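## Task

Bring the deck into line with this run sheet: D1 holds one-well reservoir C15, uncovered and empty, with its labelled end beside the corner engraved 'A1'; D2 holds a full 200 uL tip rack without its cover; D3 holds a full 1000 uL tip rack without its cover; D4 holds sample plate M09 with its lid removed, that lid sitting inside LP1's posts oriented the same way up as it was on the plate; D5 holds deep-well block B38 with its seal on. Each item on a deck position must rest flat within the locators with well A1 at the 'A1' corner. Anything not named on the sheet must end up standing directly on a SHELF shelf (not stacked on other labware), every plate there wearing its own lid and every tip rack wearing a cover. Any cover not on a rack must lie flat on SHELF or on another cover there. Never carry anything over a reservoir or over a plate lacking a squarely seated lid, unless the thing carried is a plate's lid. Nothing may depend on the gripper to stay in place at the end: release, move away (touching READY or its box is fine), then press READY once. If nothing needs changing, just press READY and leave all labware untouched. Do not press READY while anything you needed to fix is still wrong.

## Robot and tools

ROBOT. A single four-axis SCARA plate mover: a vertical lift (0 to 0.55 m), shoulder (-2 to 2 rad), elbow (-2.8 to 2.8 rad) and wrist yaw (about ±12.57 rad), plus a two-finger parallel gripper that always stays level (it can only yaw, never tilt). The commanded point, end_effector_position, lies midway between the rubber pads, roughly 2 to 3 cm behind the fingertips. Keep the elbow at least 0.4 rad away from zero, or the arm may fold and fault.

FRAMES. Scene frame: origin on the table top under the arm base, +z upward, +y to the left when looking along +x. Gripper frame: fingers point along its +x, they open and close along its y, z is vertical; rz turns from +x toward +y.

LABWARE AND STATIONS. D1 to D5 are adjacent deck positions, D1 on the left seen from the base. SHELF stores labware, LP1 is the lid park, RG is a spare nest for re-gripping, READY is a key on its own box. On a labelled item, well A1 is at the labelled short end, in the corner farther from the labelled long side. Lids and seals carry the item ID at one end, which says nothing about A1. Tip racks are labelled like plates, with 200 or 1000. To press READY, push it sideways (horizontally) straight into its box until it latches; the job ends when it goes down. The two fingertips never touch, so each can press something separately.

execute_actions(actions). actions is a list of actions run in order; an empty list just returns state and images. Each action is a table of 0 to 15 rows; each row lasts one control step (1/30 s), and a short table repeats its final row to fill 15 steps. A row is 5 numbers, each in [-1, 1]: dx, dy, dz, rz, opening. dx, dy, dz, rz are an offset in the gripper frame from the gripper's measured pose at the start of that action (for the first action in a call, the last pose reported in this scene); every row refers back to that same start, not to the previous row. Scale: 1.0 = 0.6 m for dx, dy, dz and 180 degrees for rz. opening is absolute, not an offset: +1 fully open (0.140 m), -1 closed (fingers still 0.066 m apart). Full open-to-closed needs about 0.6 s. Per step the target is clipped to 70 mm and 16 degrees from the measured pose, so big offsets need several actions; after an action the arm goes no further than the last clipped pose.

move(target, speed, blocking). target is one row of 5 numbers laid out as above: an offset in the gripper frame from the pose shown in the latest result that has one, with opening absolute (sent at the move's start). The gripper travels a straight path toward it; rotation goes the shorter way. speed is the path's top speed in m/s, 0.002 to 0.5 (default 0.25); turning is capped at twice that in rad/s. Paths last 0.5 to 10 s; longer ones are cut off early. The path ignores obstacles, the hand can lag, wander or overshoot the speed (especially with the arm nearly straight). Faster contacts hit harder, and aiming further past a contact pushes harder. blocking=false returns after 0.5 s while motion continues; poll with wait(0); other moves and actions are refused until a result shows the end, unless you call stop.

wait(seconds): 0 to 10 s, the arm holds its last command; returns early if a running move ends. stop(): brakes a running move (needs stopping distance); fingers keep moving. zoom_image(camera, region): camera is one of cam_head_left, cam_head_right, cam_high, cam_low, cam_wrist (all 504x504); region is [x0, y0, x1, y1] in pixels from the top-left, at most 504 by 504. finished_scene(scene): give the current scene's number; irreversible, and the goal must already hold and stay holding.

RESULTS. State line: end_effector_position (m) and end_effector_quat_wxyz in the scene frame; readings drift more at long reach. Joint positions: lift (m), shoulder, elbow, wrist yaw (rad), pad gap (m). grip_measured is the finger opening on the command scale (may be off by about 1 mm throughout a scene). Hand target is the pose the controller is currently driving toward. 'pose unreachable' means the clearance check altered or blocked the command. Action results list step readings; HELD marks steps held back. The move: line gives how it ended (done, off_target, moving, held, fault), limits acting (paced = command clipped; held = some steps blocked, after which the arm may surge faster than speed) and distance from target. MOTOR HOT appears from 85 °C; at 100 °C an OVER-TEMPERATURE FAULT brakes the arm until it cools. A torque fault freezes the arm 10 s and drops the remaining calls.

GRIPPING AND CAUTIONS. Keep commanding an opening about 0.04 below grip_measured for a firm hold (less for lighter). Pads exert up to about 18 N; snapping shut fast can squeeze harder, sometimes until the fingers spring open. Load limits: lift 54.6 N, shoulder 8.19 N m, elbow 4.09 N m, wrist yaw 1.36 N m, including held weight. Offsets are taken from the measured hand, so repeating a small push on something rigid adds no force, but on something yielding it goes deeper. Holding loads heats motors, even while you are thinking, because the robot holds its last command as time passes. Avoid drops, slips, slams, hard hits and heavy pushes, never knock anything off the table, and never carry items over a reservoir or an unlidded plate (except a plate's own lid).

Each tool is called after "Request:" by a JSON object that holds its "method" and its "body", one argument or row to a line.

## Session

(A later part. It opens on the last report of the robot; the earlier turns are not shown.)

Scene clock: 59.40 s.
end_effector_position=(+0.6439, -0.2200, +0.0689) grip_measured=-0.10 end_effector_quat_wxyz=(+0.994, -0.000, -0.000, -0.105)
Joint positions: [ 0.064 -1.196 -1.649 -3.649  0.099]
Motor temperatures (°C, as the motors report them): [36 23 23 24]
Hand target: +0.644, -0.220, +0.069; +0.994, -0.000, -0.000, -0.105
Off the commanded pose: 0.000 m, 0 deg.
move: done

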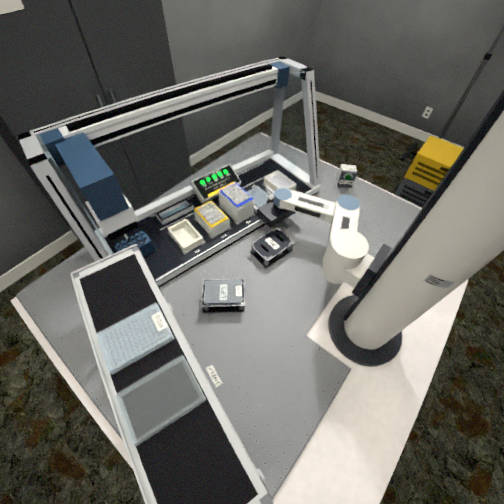

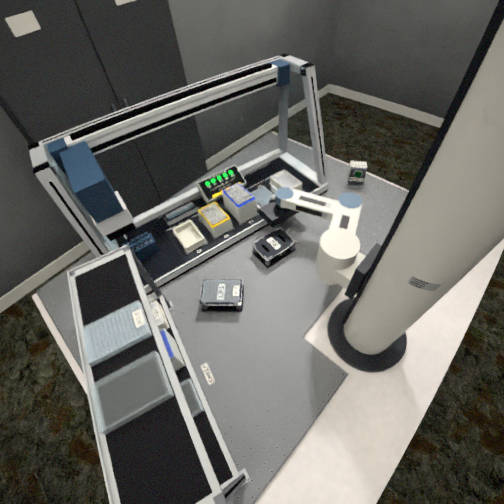

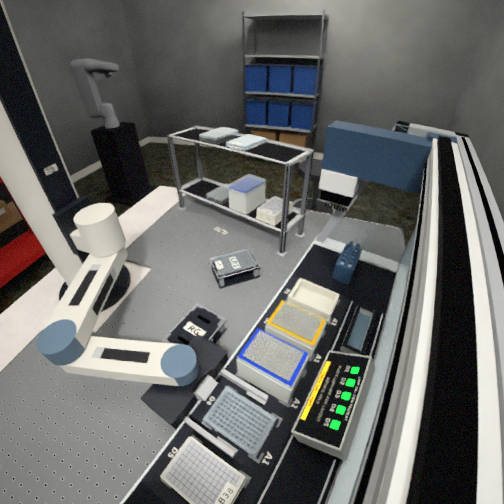

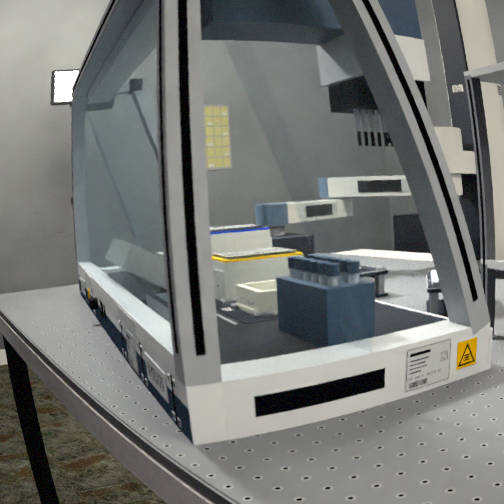

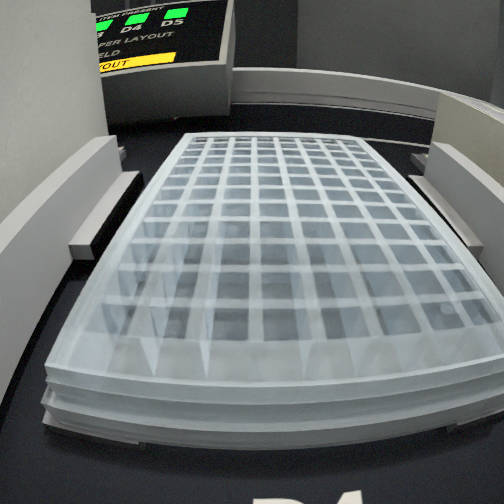

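Request:
{"method": "execute_actions", "body": {
  "actions": [
    [[0,0,-0.0015,0,-0.2],[0,0,-0.003,0,-0.3],[0,0,-0.0035,0,-0.38],[0,0,-0.0035,0,-0.42],[0,0,-0.0035,0,-0.445],[0,0,-0.0035,0,-0.465],[0,0,-0.0035,0,-0.485],[0,0,-0.0035,0,-0.5],[0,0,-0.0035,0,-0.5],[0,0,-0.0028,0,-0.5],[0.0005,0,-0.0021,0,-0.5],[0.002,0,-0.002,0,-0.5],[0.0045,0,-0.002,0,-0.5],[0.0068,0,-0.002,0,-0.5],[0.008,0,-0.002,0,-0.5]]
  ]
}}

Request:
{"method": "wait", "body": {
  "seconds": 0.15
}}

Request:
{"method": "zoom_image", "body": {
  "camera": "cam_wrist",
  "region": [20, 370, 170, 480]
}}

Scene clock: 61.10 s.
end_effector_position=(+0.6477, -0.2209, +0.0677) grip_measured=-0.46 end_effector_quat_wxyz=(+0.994, -0.000, -0.000, -0.106)
Joint positions: [ 0.063 -1.184 -1.671 -3.64   0.086]
Motor temperatures (°C, as the motors report them): [36 23 23 24]
Hand target: +0.649, -0.221, +0.068; +0.994, -0.000, -0.000, -0.106
Off the commanded pose: 0.001 m, 0 deg.
Step readings (end_effector_position):
0: (+0.6439, -0.2200, +0.0689)
1: (+0.6439, -0.2200, +0.0689)
2: (+0.6439, -0.2199, +0.0680)
4: (+0.6439, -0.2199, +0.0668)
8: (+0.6439, -0.2200, +0.0668)
15: end_effector_position above

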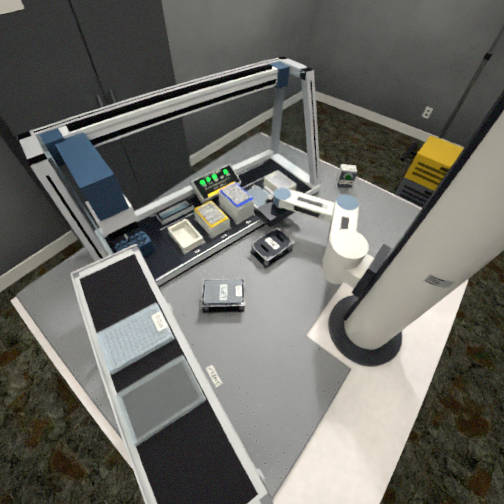

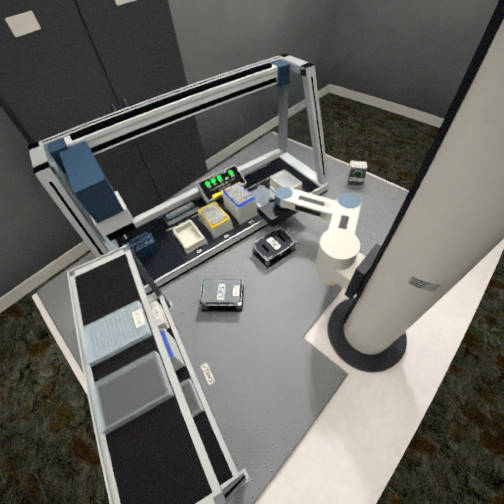

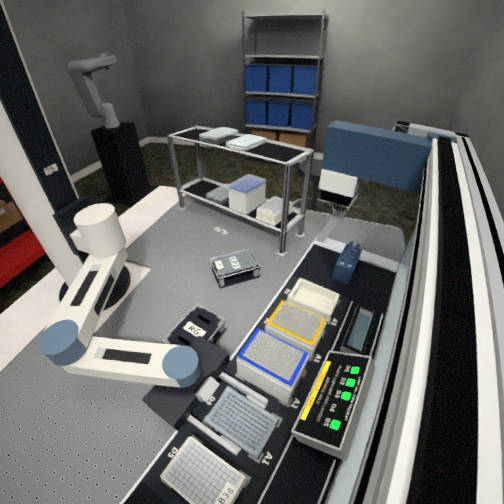

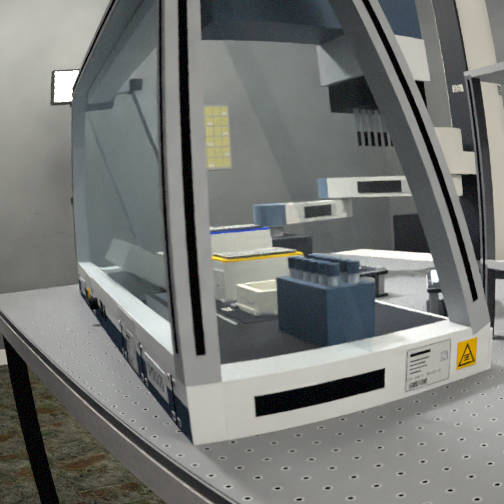

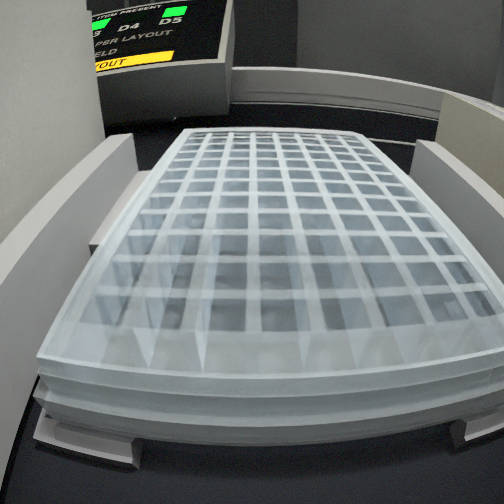

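Scene clock: 61.27 s.
end_effector_position=(+0.6485, -0.2210, +0.0677) grip_measured=-0.46 end_effector_quat_wxyz=(+0.994, -0.000, -0.000, -0.106)
Joint positions: [ 0.063 -1.181 -1.675 -3.638  0.086]
Motor temperatures (°C, as the motors report them): [36 23 23 24]
Hand target: +0.649, -0.221, +0.068; +0.994, -0.000, -0.000, -0.106
Off the commanded pose: 0.000 m, 0 deg.
wait: 0.17 s; no rest

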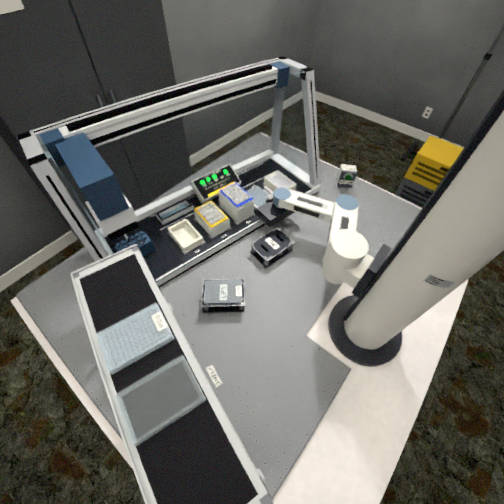

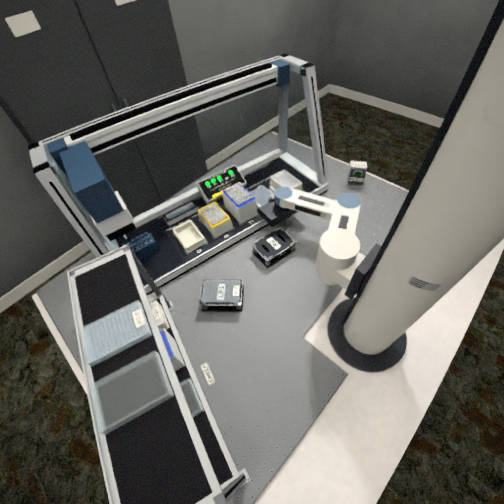

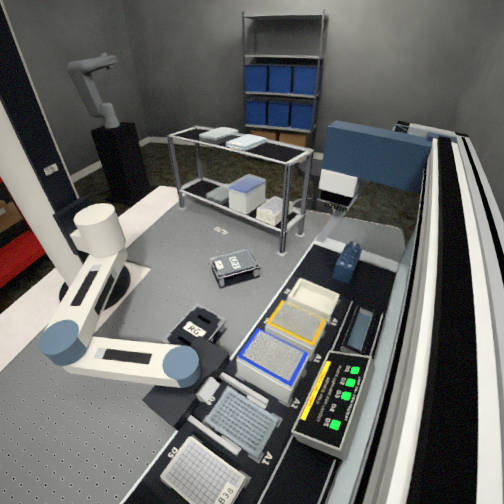

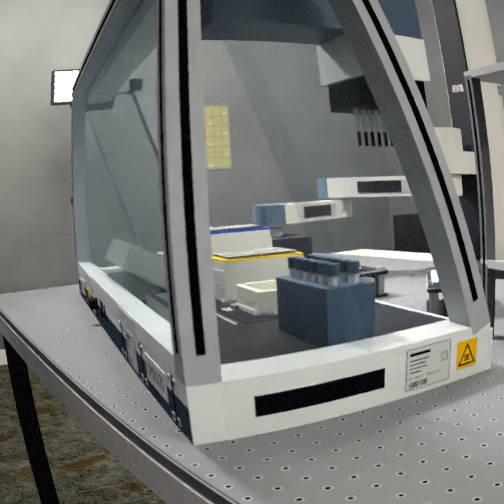

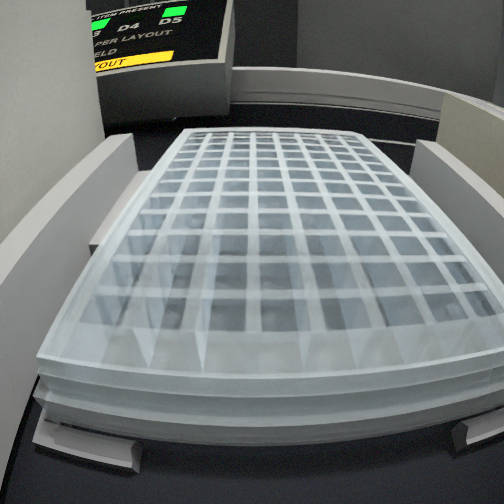

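Region (20, 370, 170, 480) of cam_wrist's 504x504 image, scaled by 3.360, with more detail than that image has; it fills the top 370 rows of this view, and the rest is white.

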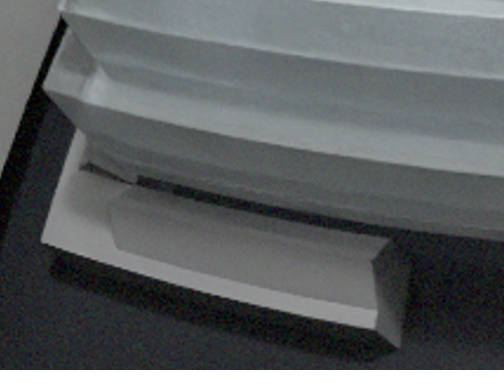

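Request:
{"method": "zoom_image", "body": {
  "camera": "cam_high",
  "region": [235, 405, 295, 470]
}}

Region (235, 405, 295, 470) of cam_high's 504x504 image, scaled by 7.754, with more detail than that image has; it fills the left 465 columns of this view, and the rest is white.

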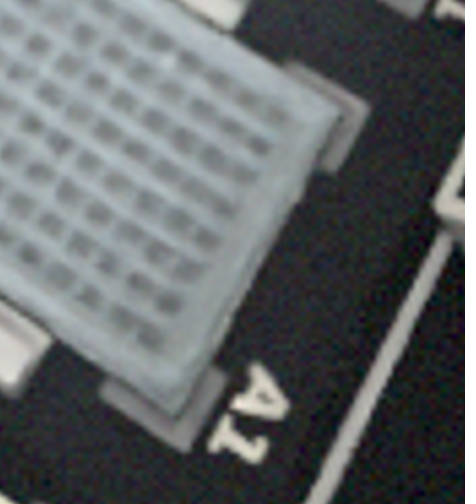

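Request:
{"method": "execute_actions", "body": {
  "actions": [
    [[0.0006,0,0,0,-0.5],[0.0011,0,-0.0004,0,-0.495],[0.0011,0,-0.001,0,-0.49],[0.0011,0,-0.0016,0,-0.485],[0.0011,0,-0.0021,0,-0.485],[0.0011,0,-0.0026,0,-0.485],[0.0011,0,-0.0031,0,-0.485],[0.0011,0,-0.0036,0,-0.485],[0.0011,0,-0.0041,0,-0.485],[0.0011,0,-0.0046,0,-0.485],[0.0011,0,-0.005,0,-0.485],[0.0011,0,-0.0053,0,-0.485],[0.0011,0,-0.0055,0,-0.485],[0.0011,0,-0.0055,0,-0.485],[0.0011,0,-0.0055,0,-0.485]]
  ]
}}

Request:
{"method": "zoom_image", "body": {
  "camera": "cam_wrist",
  "region": [20, 370, 170, 480]
}}

Scene clock: 62.53 s.
end_effector_position=(+0.6491, -0.2212, +0.0646) grip_measured=-0.46 end_effector_quat_wxyz=(+0.994, -0.000, -0.000, -0.106)
Joint positions: [ 0.06  -1.179 -1.679 -3.637  0.086]
Motor temperatures (°C, as the motors report them): [36 23 23 24]
Hand target: +0.649, -0.221, +0.064; +0.994, -0.000, -0.000, -0.106
Off the commanded pose: 0.000 m, 0 deg.
Step readings (end_effector_position):
0: (+0.6485, -0.2210, +0.0677)
1: (+0.6486, -0.2210, +0.0677)
2: (+0.6489, -0.2211, +0.0677)
4: (+0.6491, -0.2212, +0.0671)
8: (+0.6491, -0.2212, +0.0659)
15: end_effector_position above

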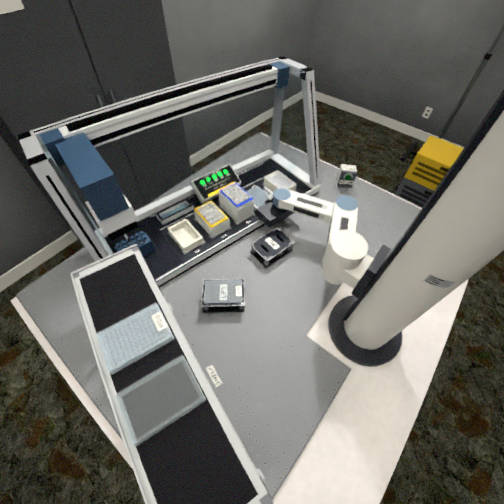

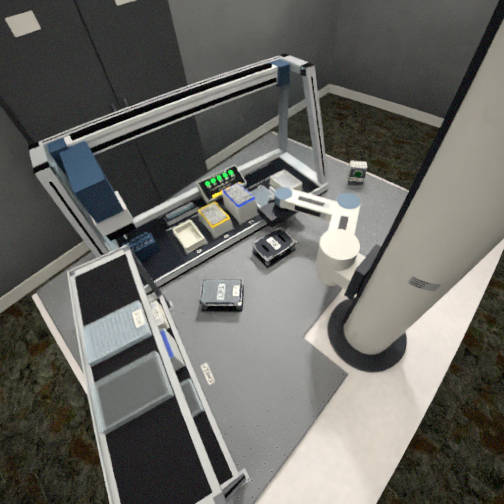

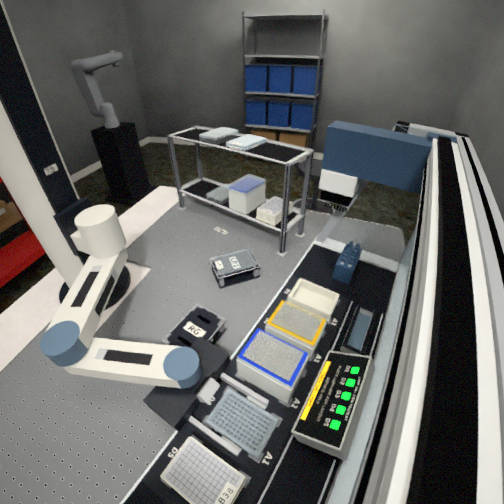

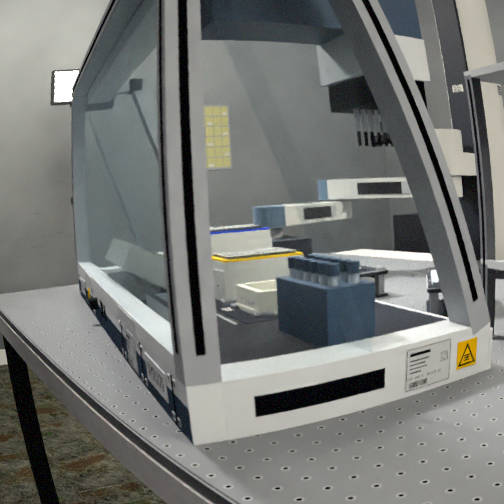

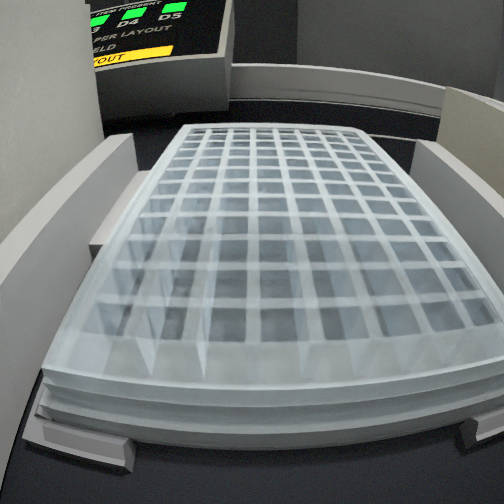

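Region (20, 370, 170, 480) of cam_wrist's 504x504 image, scaled by 3.360, with more detail than that image has; it fills the top 370 rows of this view, and the rest is white.

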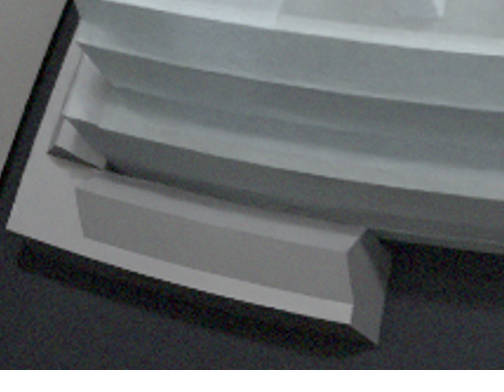

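Request:
{"method": "execute_actions", "body": {
  "actions": [
    [[0,0,0,0,-0.46],[0,0,0,0,-0.41],[0,0,0,0,-0.32],[0,0,0.002,0,-0.22],[0,0,0.007,0,-0.12],[0,0,0.015,0,-0.1],[0,0,0.025,0,-0.1],[0,0,0.036,0,-0.1],[0,0,0.047,0,-0.1],[0,0,0.058,0,-0.1],[0,0,0.068,0,-0.1],[0,0,0.075,0,-0.1],[0,0,0.08,0,-0.1],[0,0,0.082,0,-0.1],[0,0,0.082,0,-0.1]]
  ]
}}

Scene clock: 63.67 s.
end_effector_position=(+0.6491, -0.2212, +0.1116) grip_measured=-0.10 end_effector_quat_wxyz=(+0.994, -0.000, -0.000, -0.106)
Joint positions: [ 0.107 -1.179 -1.679 -3.637  0.099]
Motor temperatures (°C, as the motors report them): [36 23 23 24]
Hand target: +0.649, -0.221, +0.114; +0.994, -0.000, -0.000, -0.106
Off the commanded pose: 0.002 m, 0 deg.
Step readings (end_effector_position):
0: (+0.6491, -0.2212, +0.0646)
1: (+0.6491, -0.2212, +0.0646)
2: (+0.6491, -0.2212, +0.0646)
4: (+0.6491, -0.2212, +0.0647)
8: (+0.6491, -0.2212, +0.0755)
15: end_effector_position above

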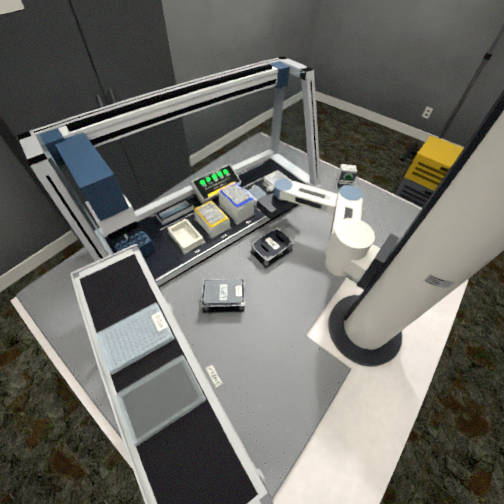

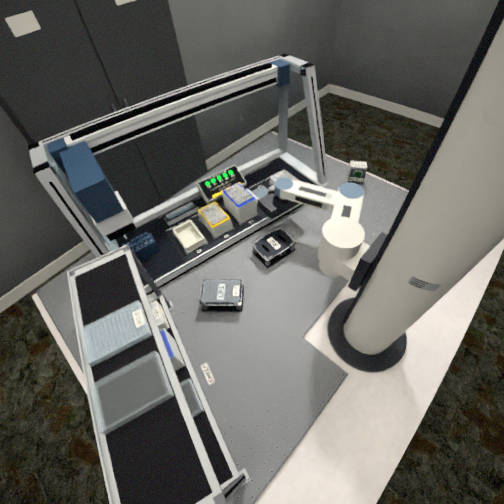

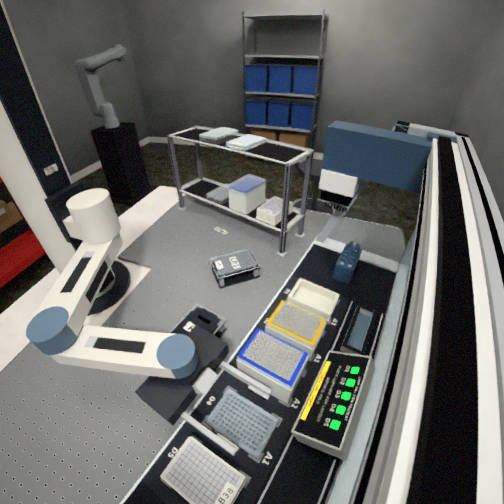

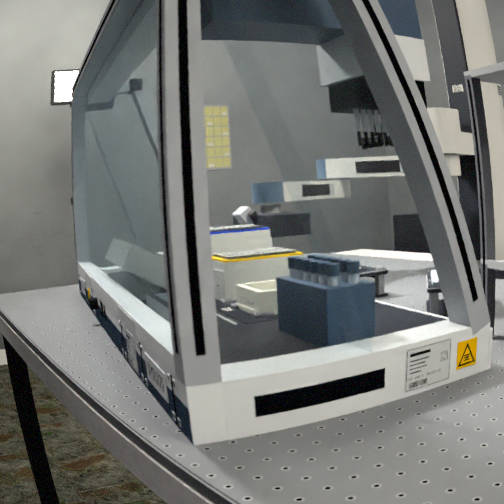

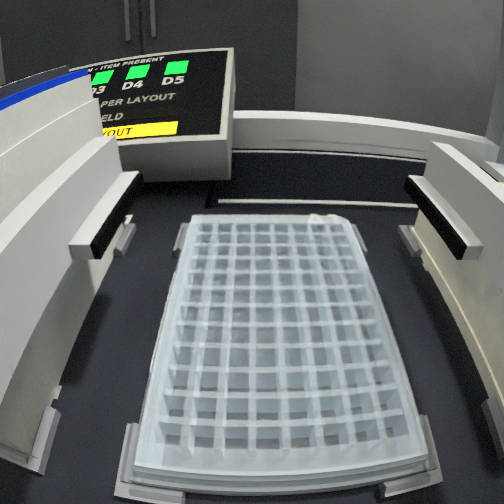

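Request:
{"method": "move", "body": {
  "target": [-0.0018, -0.2065, 0.0015, 0, -0.1],
  "speed": 0.35
}}

Scene clock: 64.83 s.
end_effector_position=(+0.6220, -0.3424, +0.1125) grip_measured=-0.10 end_effector_quat_wxyz=(+0.994, -0.000, -0.000, -0.106)
Joint positions: [ 0.108 -1.303 -2.017 -3.175  0.099]
Motor temperatures (°C, as the motors report them): [36 23 23 24]
Hand target: +0.622, -0.342, +0.112; +0.994, -0.000, -0.000, -0.106
Off the commanded pose: 0.000 m, 0 deg.
move: done

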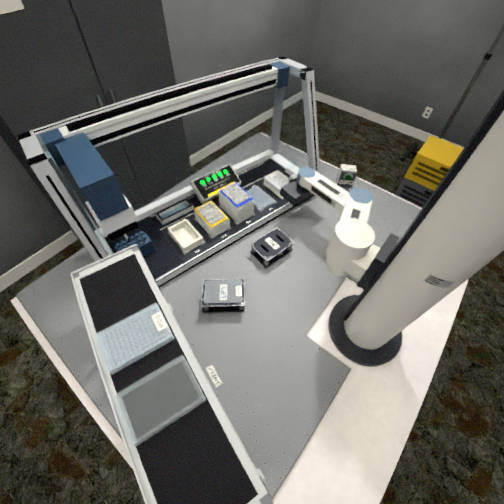

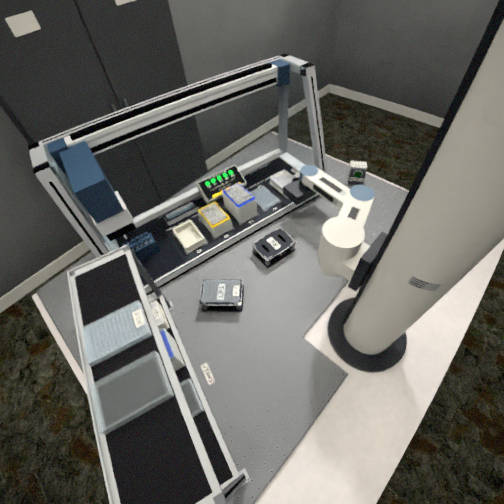

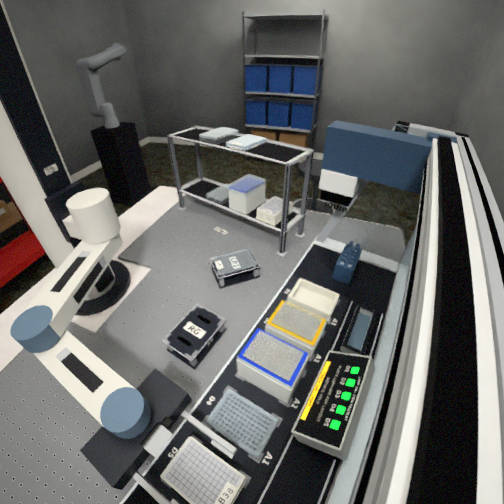

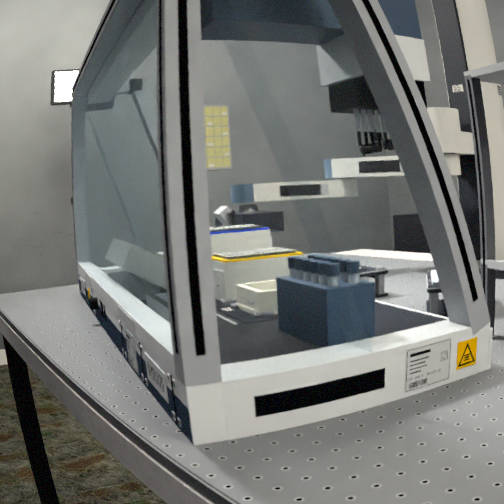

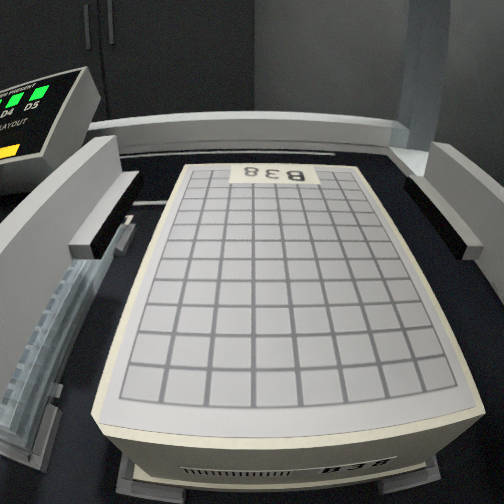

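Request:
{"method": "zoom_image", "body": {
  "camera": "cam_wrist",
  "region": [84, 404, 204, 504]
}}

Request:
{"method": "zoom_image", "body": {
  "camera": "cam_wrist",
  "region": [370, 394, 490, 504]
}}

Region (84, 404, 204, 504) of cam_wrist's 504x504 image, scaled by 4.200, with more detail than that image has.

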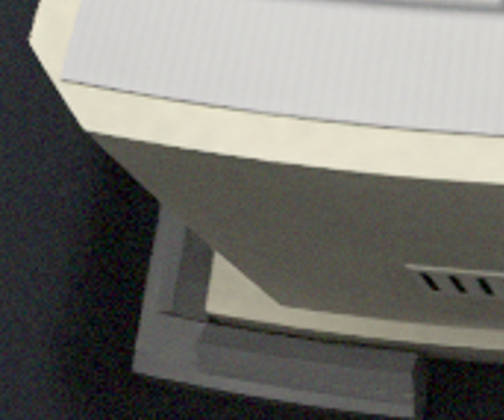

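Region (370, 394, 490, 504) of cam_wrist's 504x504 image, scaled by 4.200, with more detail than that image has; it fills the top 462 rows of this view, and the rest is white.

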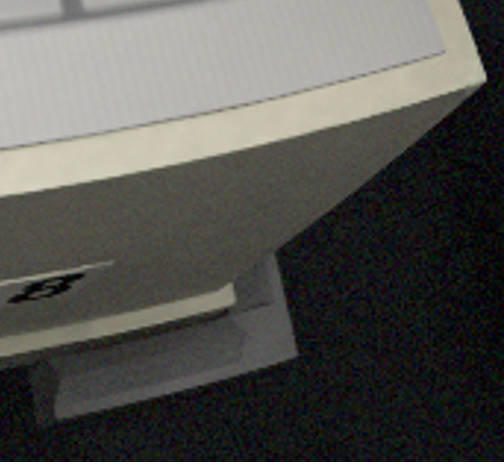

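Request:
{"method": "execute_actions", "body": {
  "actions": [
    [[0,0.0003,-0.004,0,-0.1],[0,0.0005,-0.011,0,-0.1],[0,0.0005,-0.019,0,-0.12],[0,0.0005,-0.027,0,-0.17],[0,0.0005,-0.035,0,-0.23],[0,0.0005,-0.042,0,-0.3],[0,0.0005,-0.047,0,-0.36],[0,0.0005,-0.0492,0,-0.41],[0,0.0005,-0.0492,0,-0.45],[0,0.0005,-0.0492,0,-0.48],[0,0.0005,-0.0492,0,-0.505],[0,0.0005,-0.0492,0,-0.525],[0,0.0005,-0.0492,0,-0.545],[0,0.0005,-0.0492,0,-0.565],[0,0.0005,-0.0492,0,-0.578]]
  ]
}}

Request:
{"method": "zoom_image", "body": {
  "camera": "cam_wrist",
  "region": [40, 414, 175, 504]
}}

Request:
{"method": "zoom_image", "body": {
  "camera": "cam_wrist",
  "region": [369, 404, 504, 494]
}}

Scene clock: 66.23 s.
end_effector_position=(+0.6220, -0.3422, +0.0829) grip_measured=-0.53 end_effector_quat_wxyz=(+0.994, -0.000, -0.000, -0.106)
Joint positions: [ 0.078 -1.303 -2.016 -3.177  0.083]
Motor temperatures (°C, as the motors report them): [36 23 23 24]
Hand target: +0.622, -0.342, +0.083; +0.994, -0.000, -0.000, -0.106
Off the commanded pose: 0.000 m, 0 deg.
Step readings (end_effector_position):
0: (+0.6220, -0.3423, +0.1125)
1: (+0.6220, -0.3423, +0.1124)
2: (+0.6220, -0.3423, +0.1109)
4: (+0.6220, -0.3421, +0.1040)
8: (+0.6220, -0.3421, +0.0872)
15: end_effector_position above

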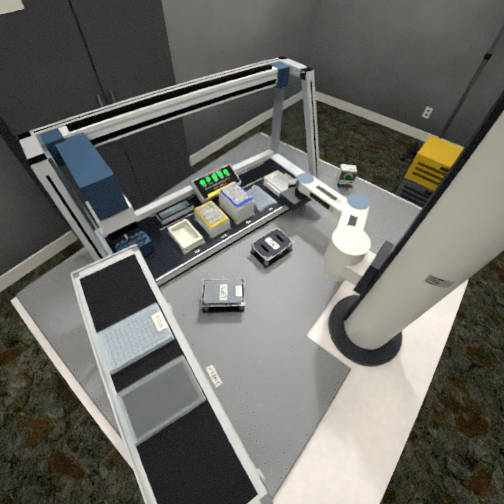

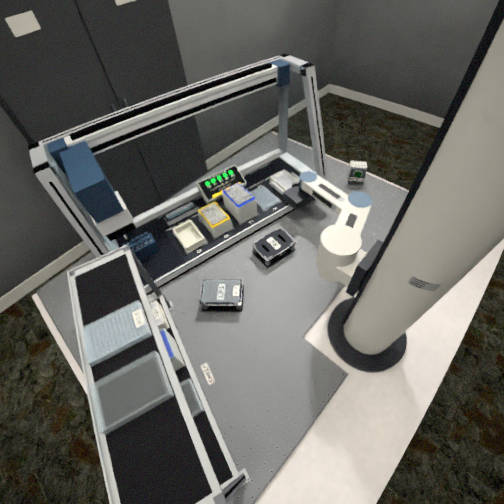

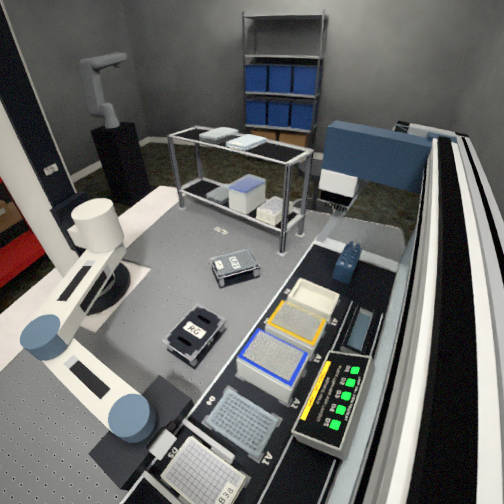

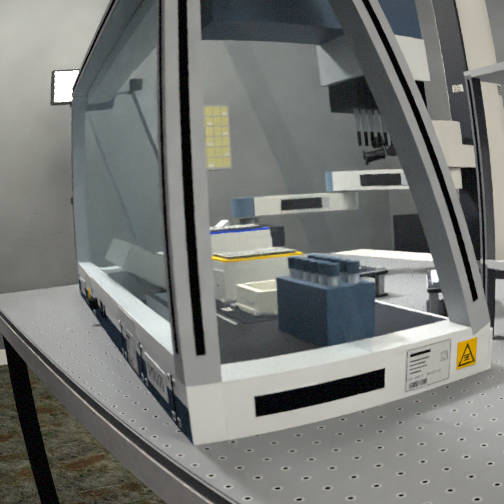

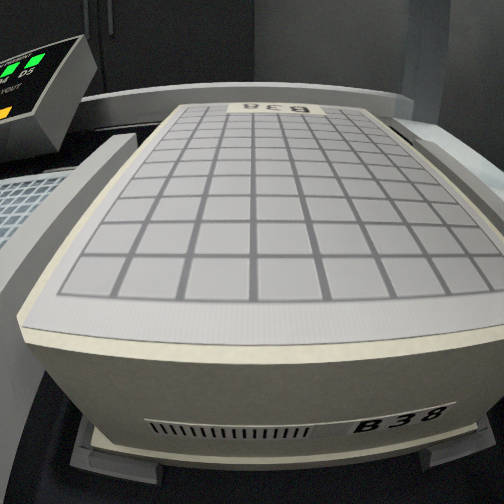

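Region (40, 414, 175, 504) of cam_wrist's 504x504 image, scaled by 3.733, with more detail than that image has.

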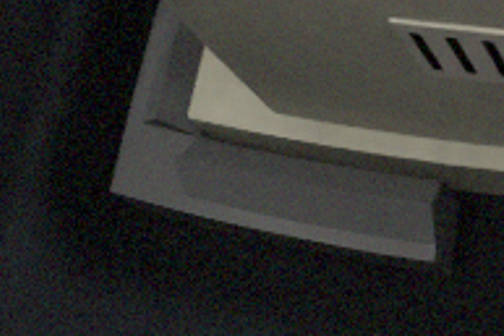

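Region (369, 404, 504, 494) of cam_wrist's 504x504 image, scaled by 3.733, with more detail than that image has.

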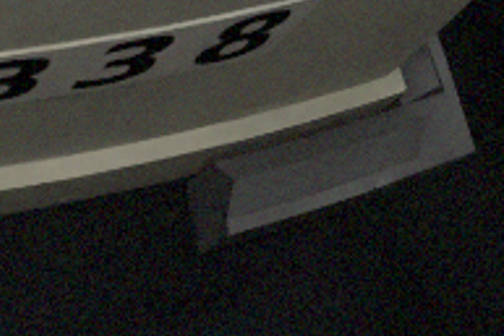

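Request:
{"method": "execute_actions", "body": {
  "actions": [
    [[0,0,0.001,0,-0.578],[0,0,0.004,0,-0.578],[0,0,0.008,0,-0.578],[0,0,0.013,0,-0.578],[0,0,0.018,0,-0.578],[-0.001,0,0.022,0,-0.578],[-0.004,0,0.025,0,-0.578],[-0.009,0,0.027,0,-0.578],[-0.016,0,0.028,0,-0.578],[-0.025,0,0.028,0,-0.578],[-0.036,0,0.028,0,-0.578],[-0.048,0,0.028,0,-0.578],[-0.061,0,0.028,0,-0.578],[-0.075,0,0.028,0,-0.578],[-0.089,0,0.028,0,-0.578]],
    [[-0.04,0,0,0,-0.578],[-0.055,0,0,0,-0.578],[-0.07,0,0,0,-0.578],[-0.085,0,0,0,-0.578],[-0.1,0,0,0,-0.578],[-0.115,0,0,0,-0.578],[-0.13,0,0,0,-0.578],[-0.145,0,0,0,-0.578],[-0.159,0,0,0,-0.578],[-0.172,0,0,0,-0.578],[-0.183,0,0,0,-0.578],[-0.192,0,0,0,-0.578],[-0.199,0,0,0,-0.578],[-0.203,0,0,0,-0.578],[-0.205,0,0,0,-0.578]]
  ]
}}

Scene clock: 67.90 s.
end_effector_position=(+0.4809, -0.3124, +0.0997) grip_measured=-0.53 end_effector_quat_wxyz=(+0.994, -0.000, -0.000, -0.105)
Joint positions: [ 0.095 -1.826 -1.366 -3.302  0.083]
Motor temperatures (°C, as the motors report them): [36 23 23 24]
Hand target: +0.471, -0.310, +0.100; +0.994, -0.000, -0.000, -0.105
Off the commanded pose: 0.012 m, 0 deg.
Step readings (end_effector_position; steps 1 to 15: 1st action; 16 to 30: 2nd action):
0: (+0.6220, -0.3422, +0.0829)
1: (+0.6220, -0.3422, +0.0830)
2: (+0.6220, -0.3422, +0.0836)
4: (+0.6220, -0.3422, +0.0871)
8: (+0.6209, -0.3415, +0.0973)
15: (+0.5899, -0.3352, +0.0997)
16: (+0.5834, -0.3339, +0.0997)
17: (+0.5772, -0.3327, +0.0997)
19: (+0.5638, -0.3298, +0.0997)
23: (+0.5334, -0.3235, +0.0997)
30: end_effector_position above

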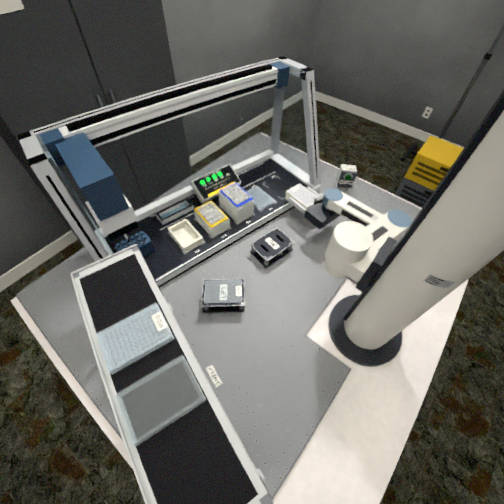

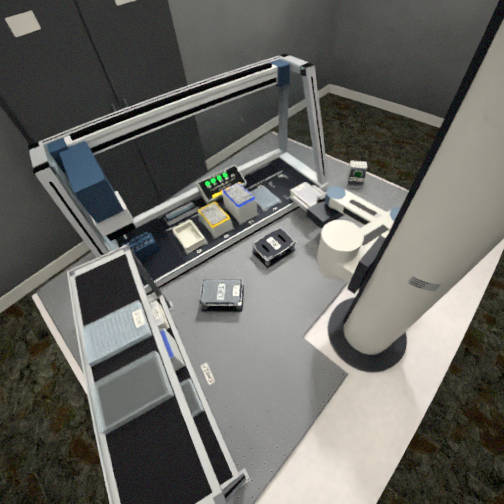

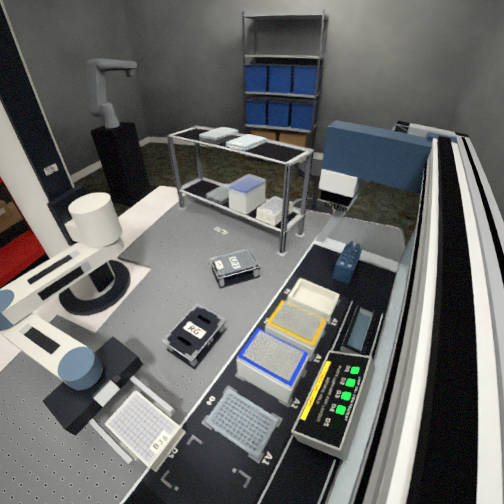

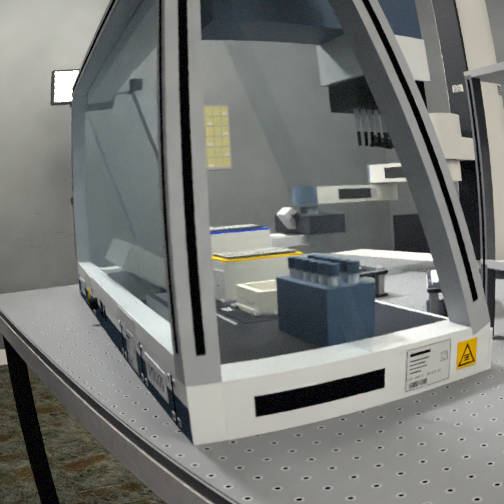

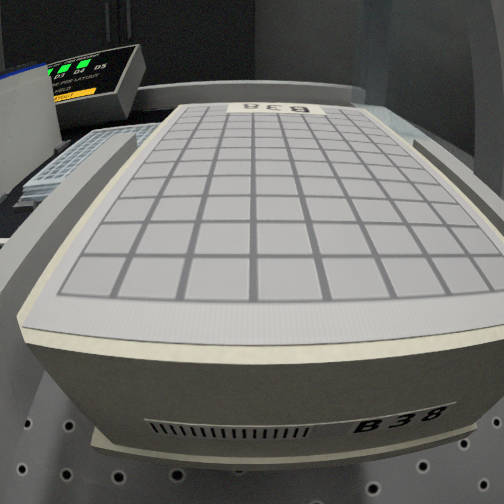

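Request:
{"method": "move", "body": {
  "target": [-0.1474, 0.4142, -0.0095, 0.5017, -0.578],
  "speed": 0.5
}}

Request:
{"method": "zoom_image", "body": {
  "camera": "cam_wrist",
  "region": [60, 414, 195, 504]
}}

Request:
{"method": "zoom_image", "body": {
  "camera": "cam_wrist",
  "region": [369, 404, 504, 494]
}}

Scene clock: 70.30 s.
end_effector_position=(+0.4463, -0.0506, +0.0939) grip_measured=-0.53 end_effector_quat_wxyz=(+0.776, -0.000, -0.000, +0.631)
Joint positions: [ 0.089 -1.496 -1.254 -2.167  0.083]
Motor temperatures (°C, as the motors report them): [36 23 23 24]
Hand target: +0.446, -0.051, +0.094; +0.776, -0.000, -0.000, +0.631
Off the commanded pose: 0.000 m, 0 deg.
move: done

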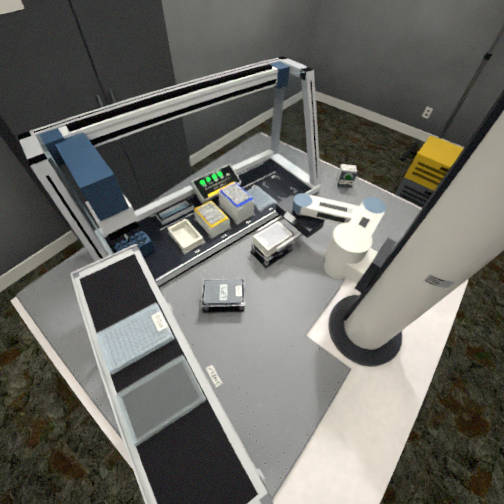

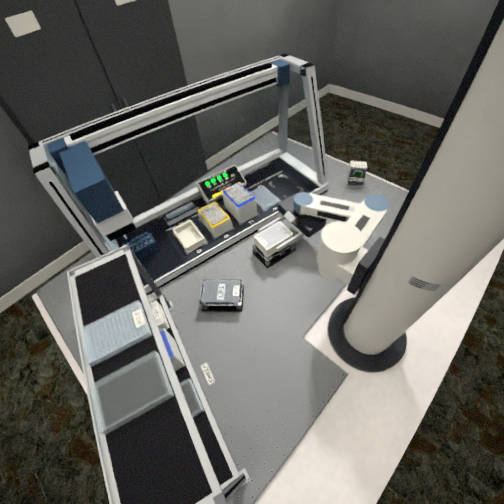

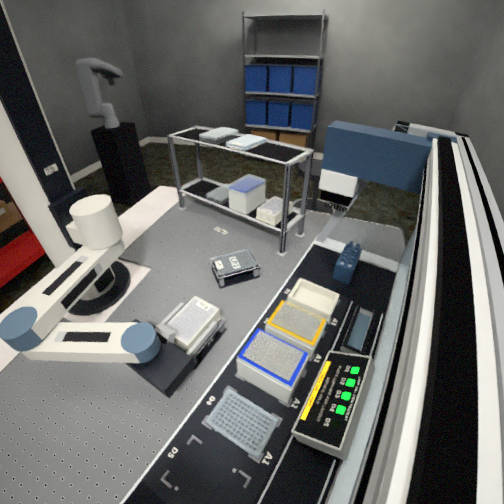

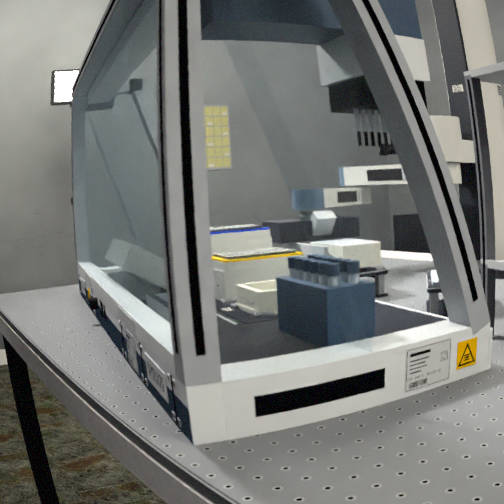

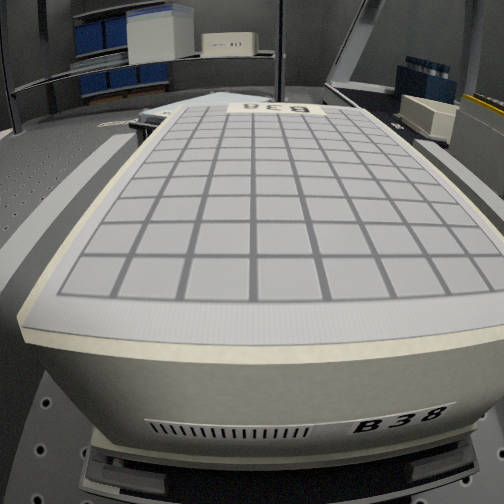

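Region (60, 414, 195, 504) of cam_wrist's 504x504 image, scaled by 3.733, with more detail than that image has.

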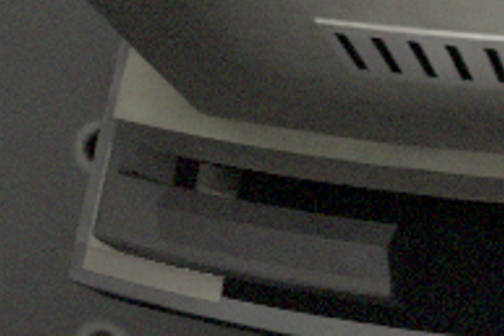

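Region (369, 404, 504, 494) of cam_wrist's 504x504 image, scaled by 3.733, with more detail than that image has.

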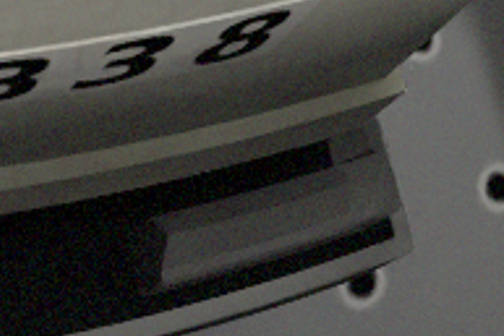

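Request:
{"method": "zoom_image", "body": {
  "camera": "cam_head_left",
  "region": [245, 155, 320, 215]
}}

Region (245, 155, 320, 215) of cam_head_left's 504x504 image, scaled by 6.720, with more detail than that image has; it fills the top 403 rows of this view, and the rest is white.

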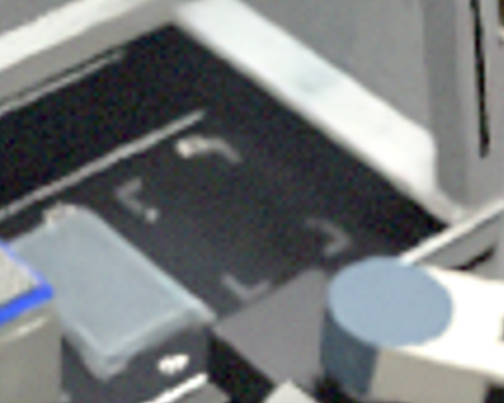

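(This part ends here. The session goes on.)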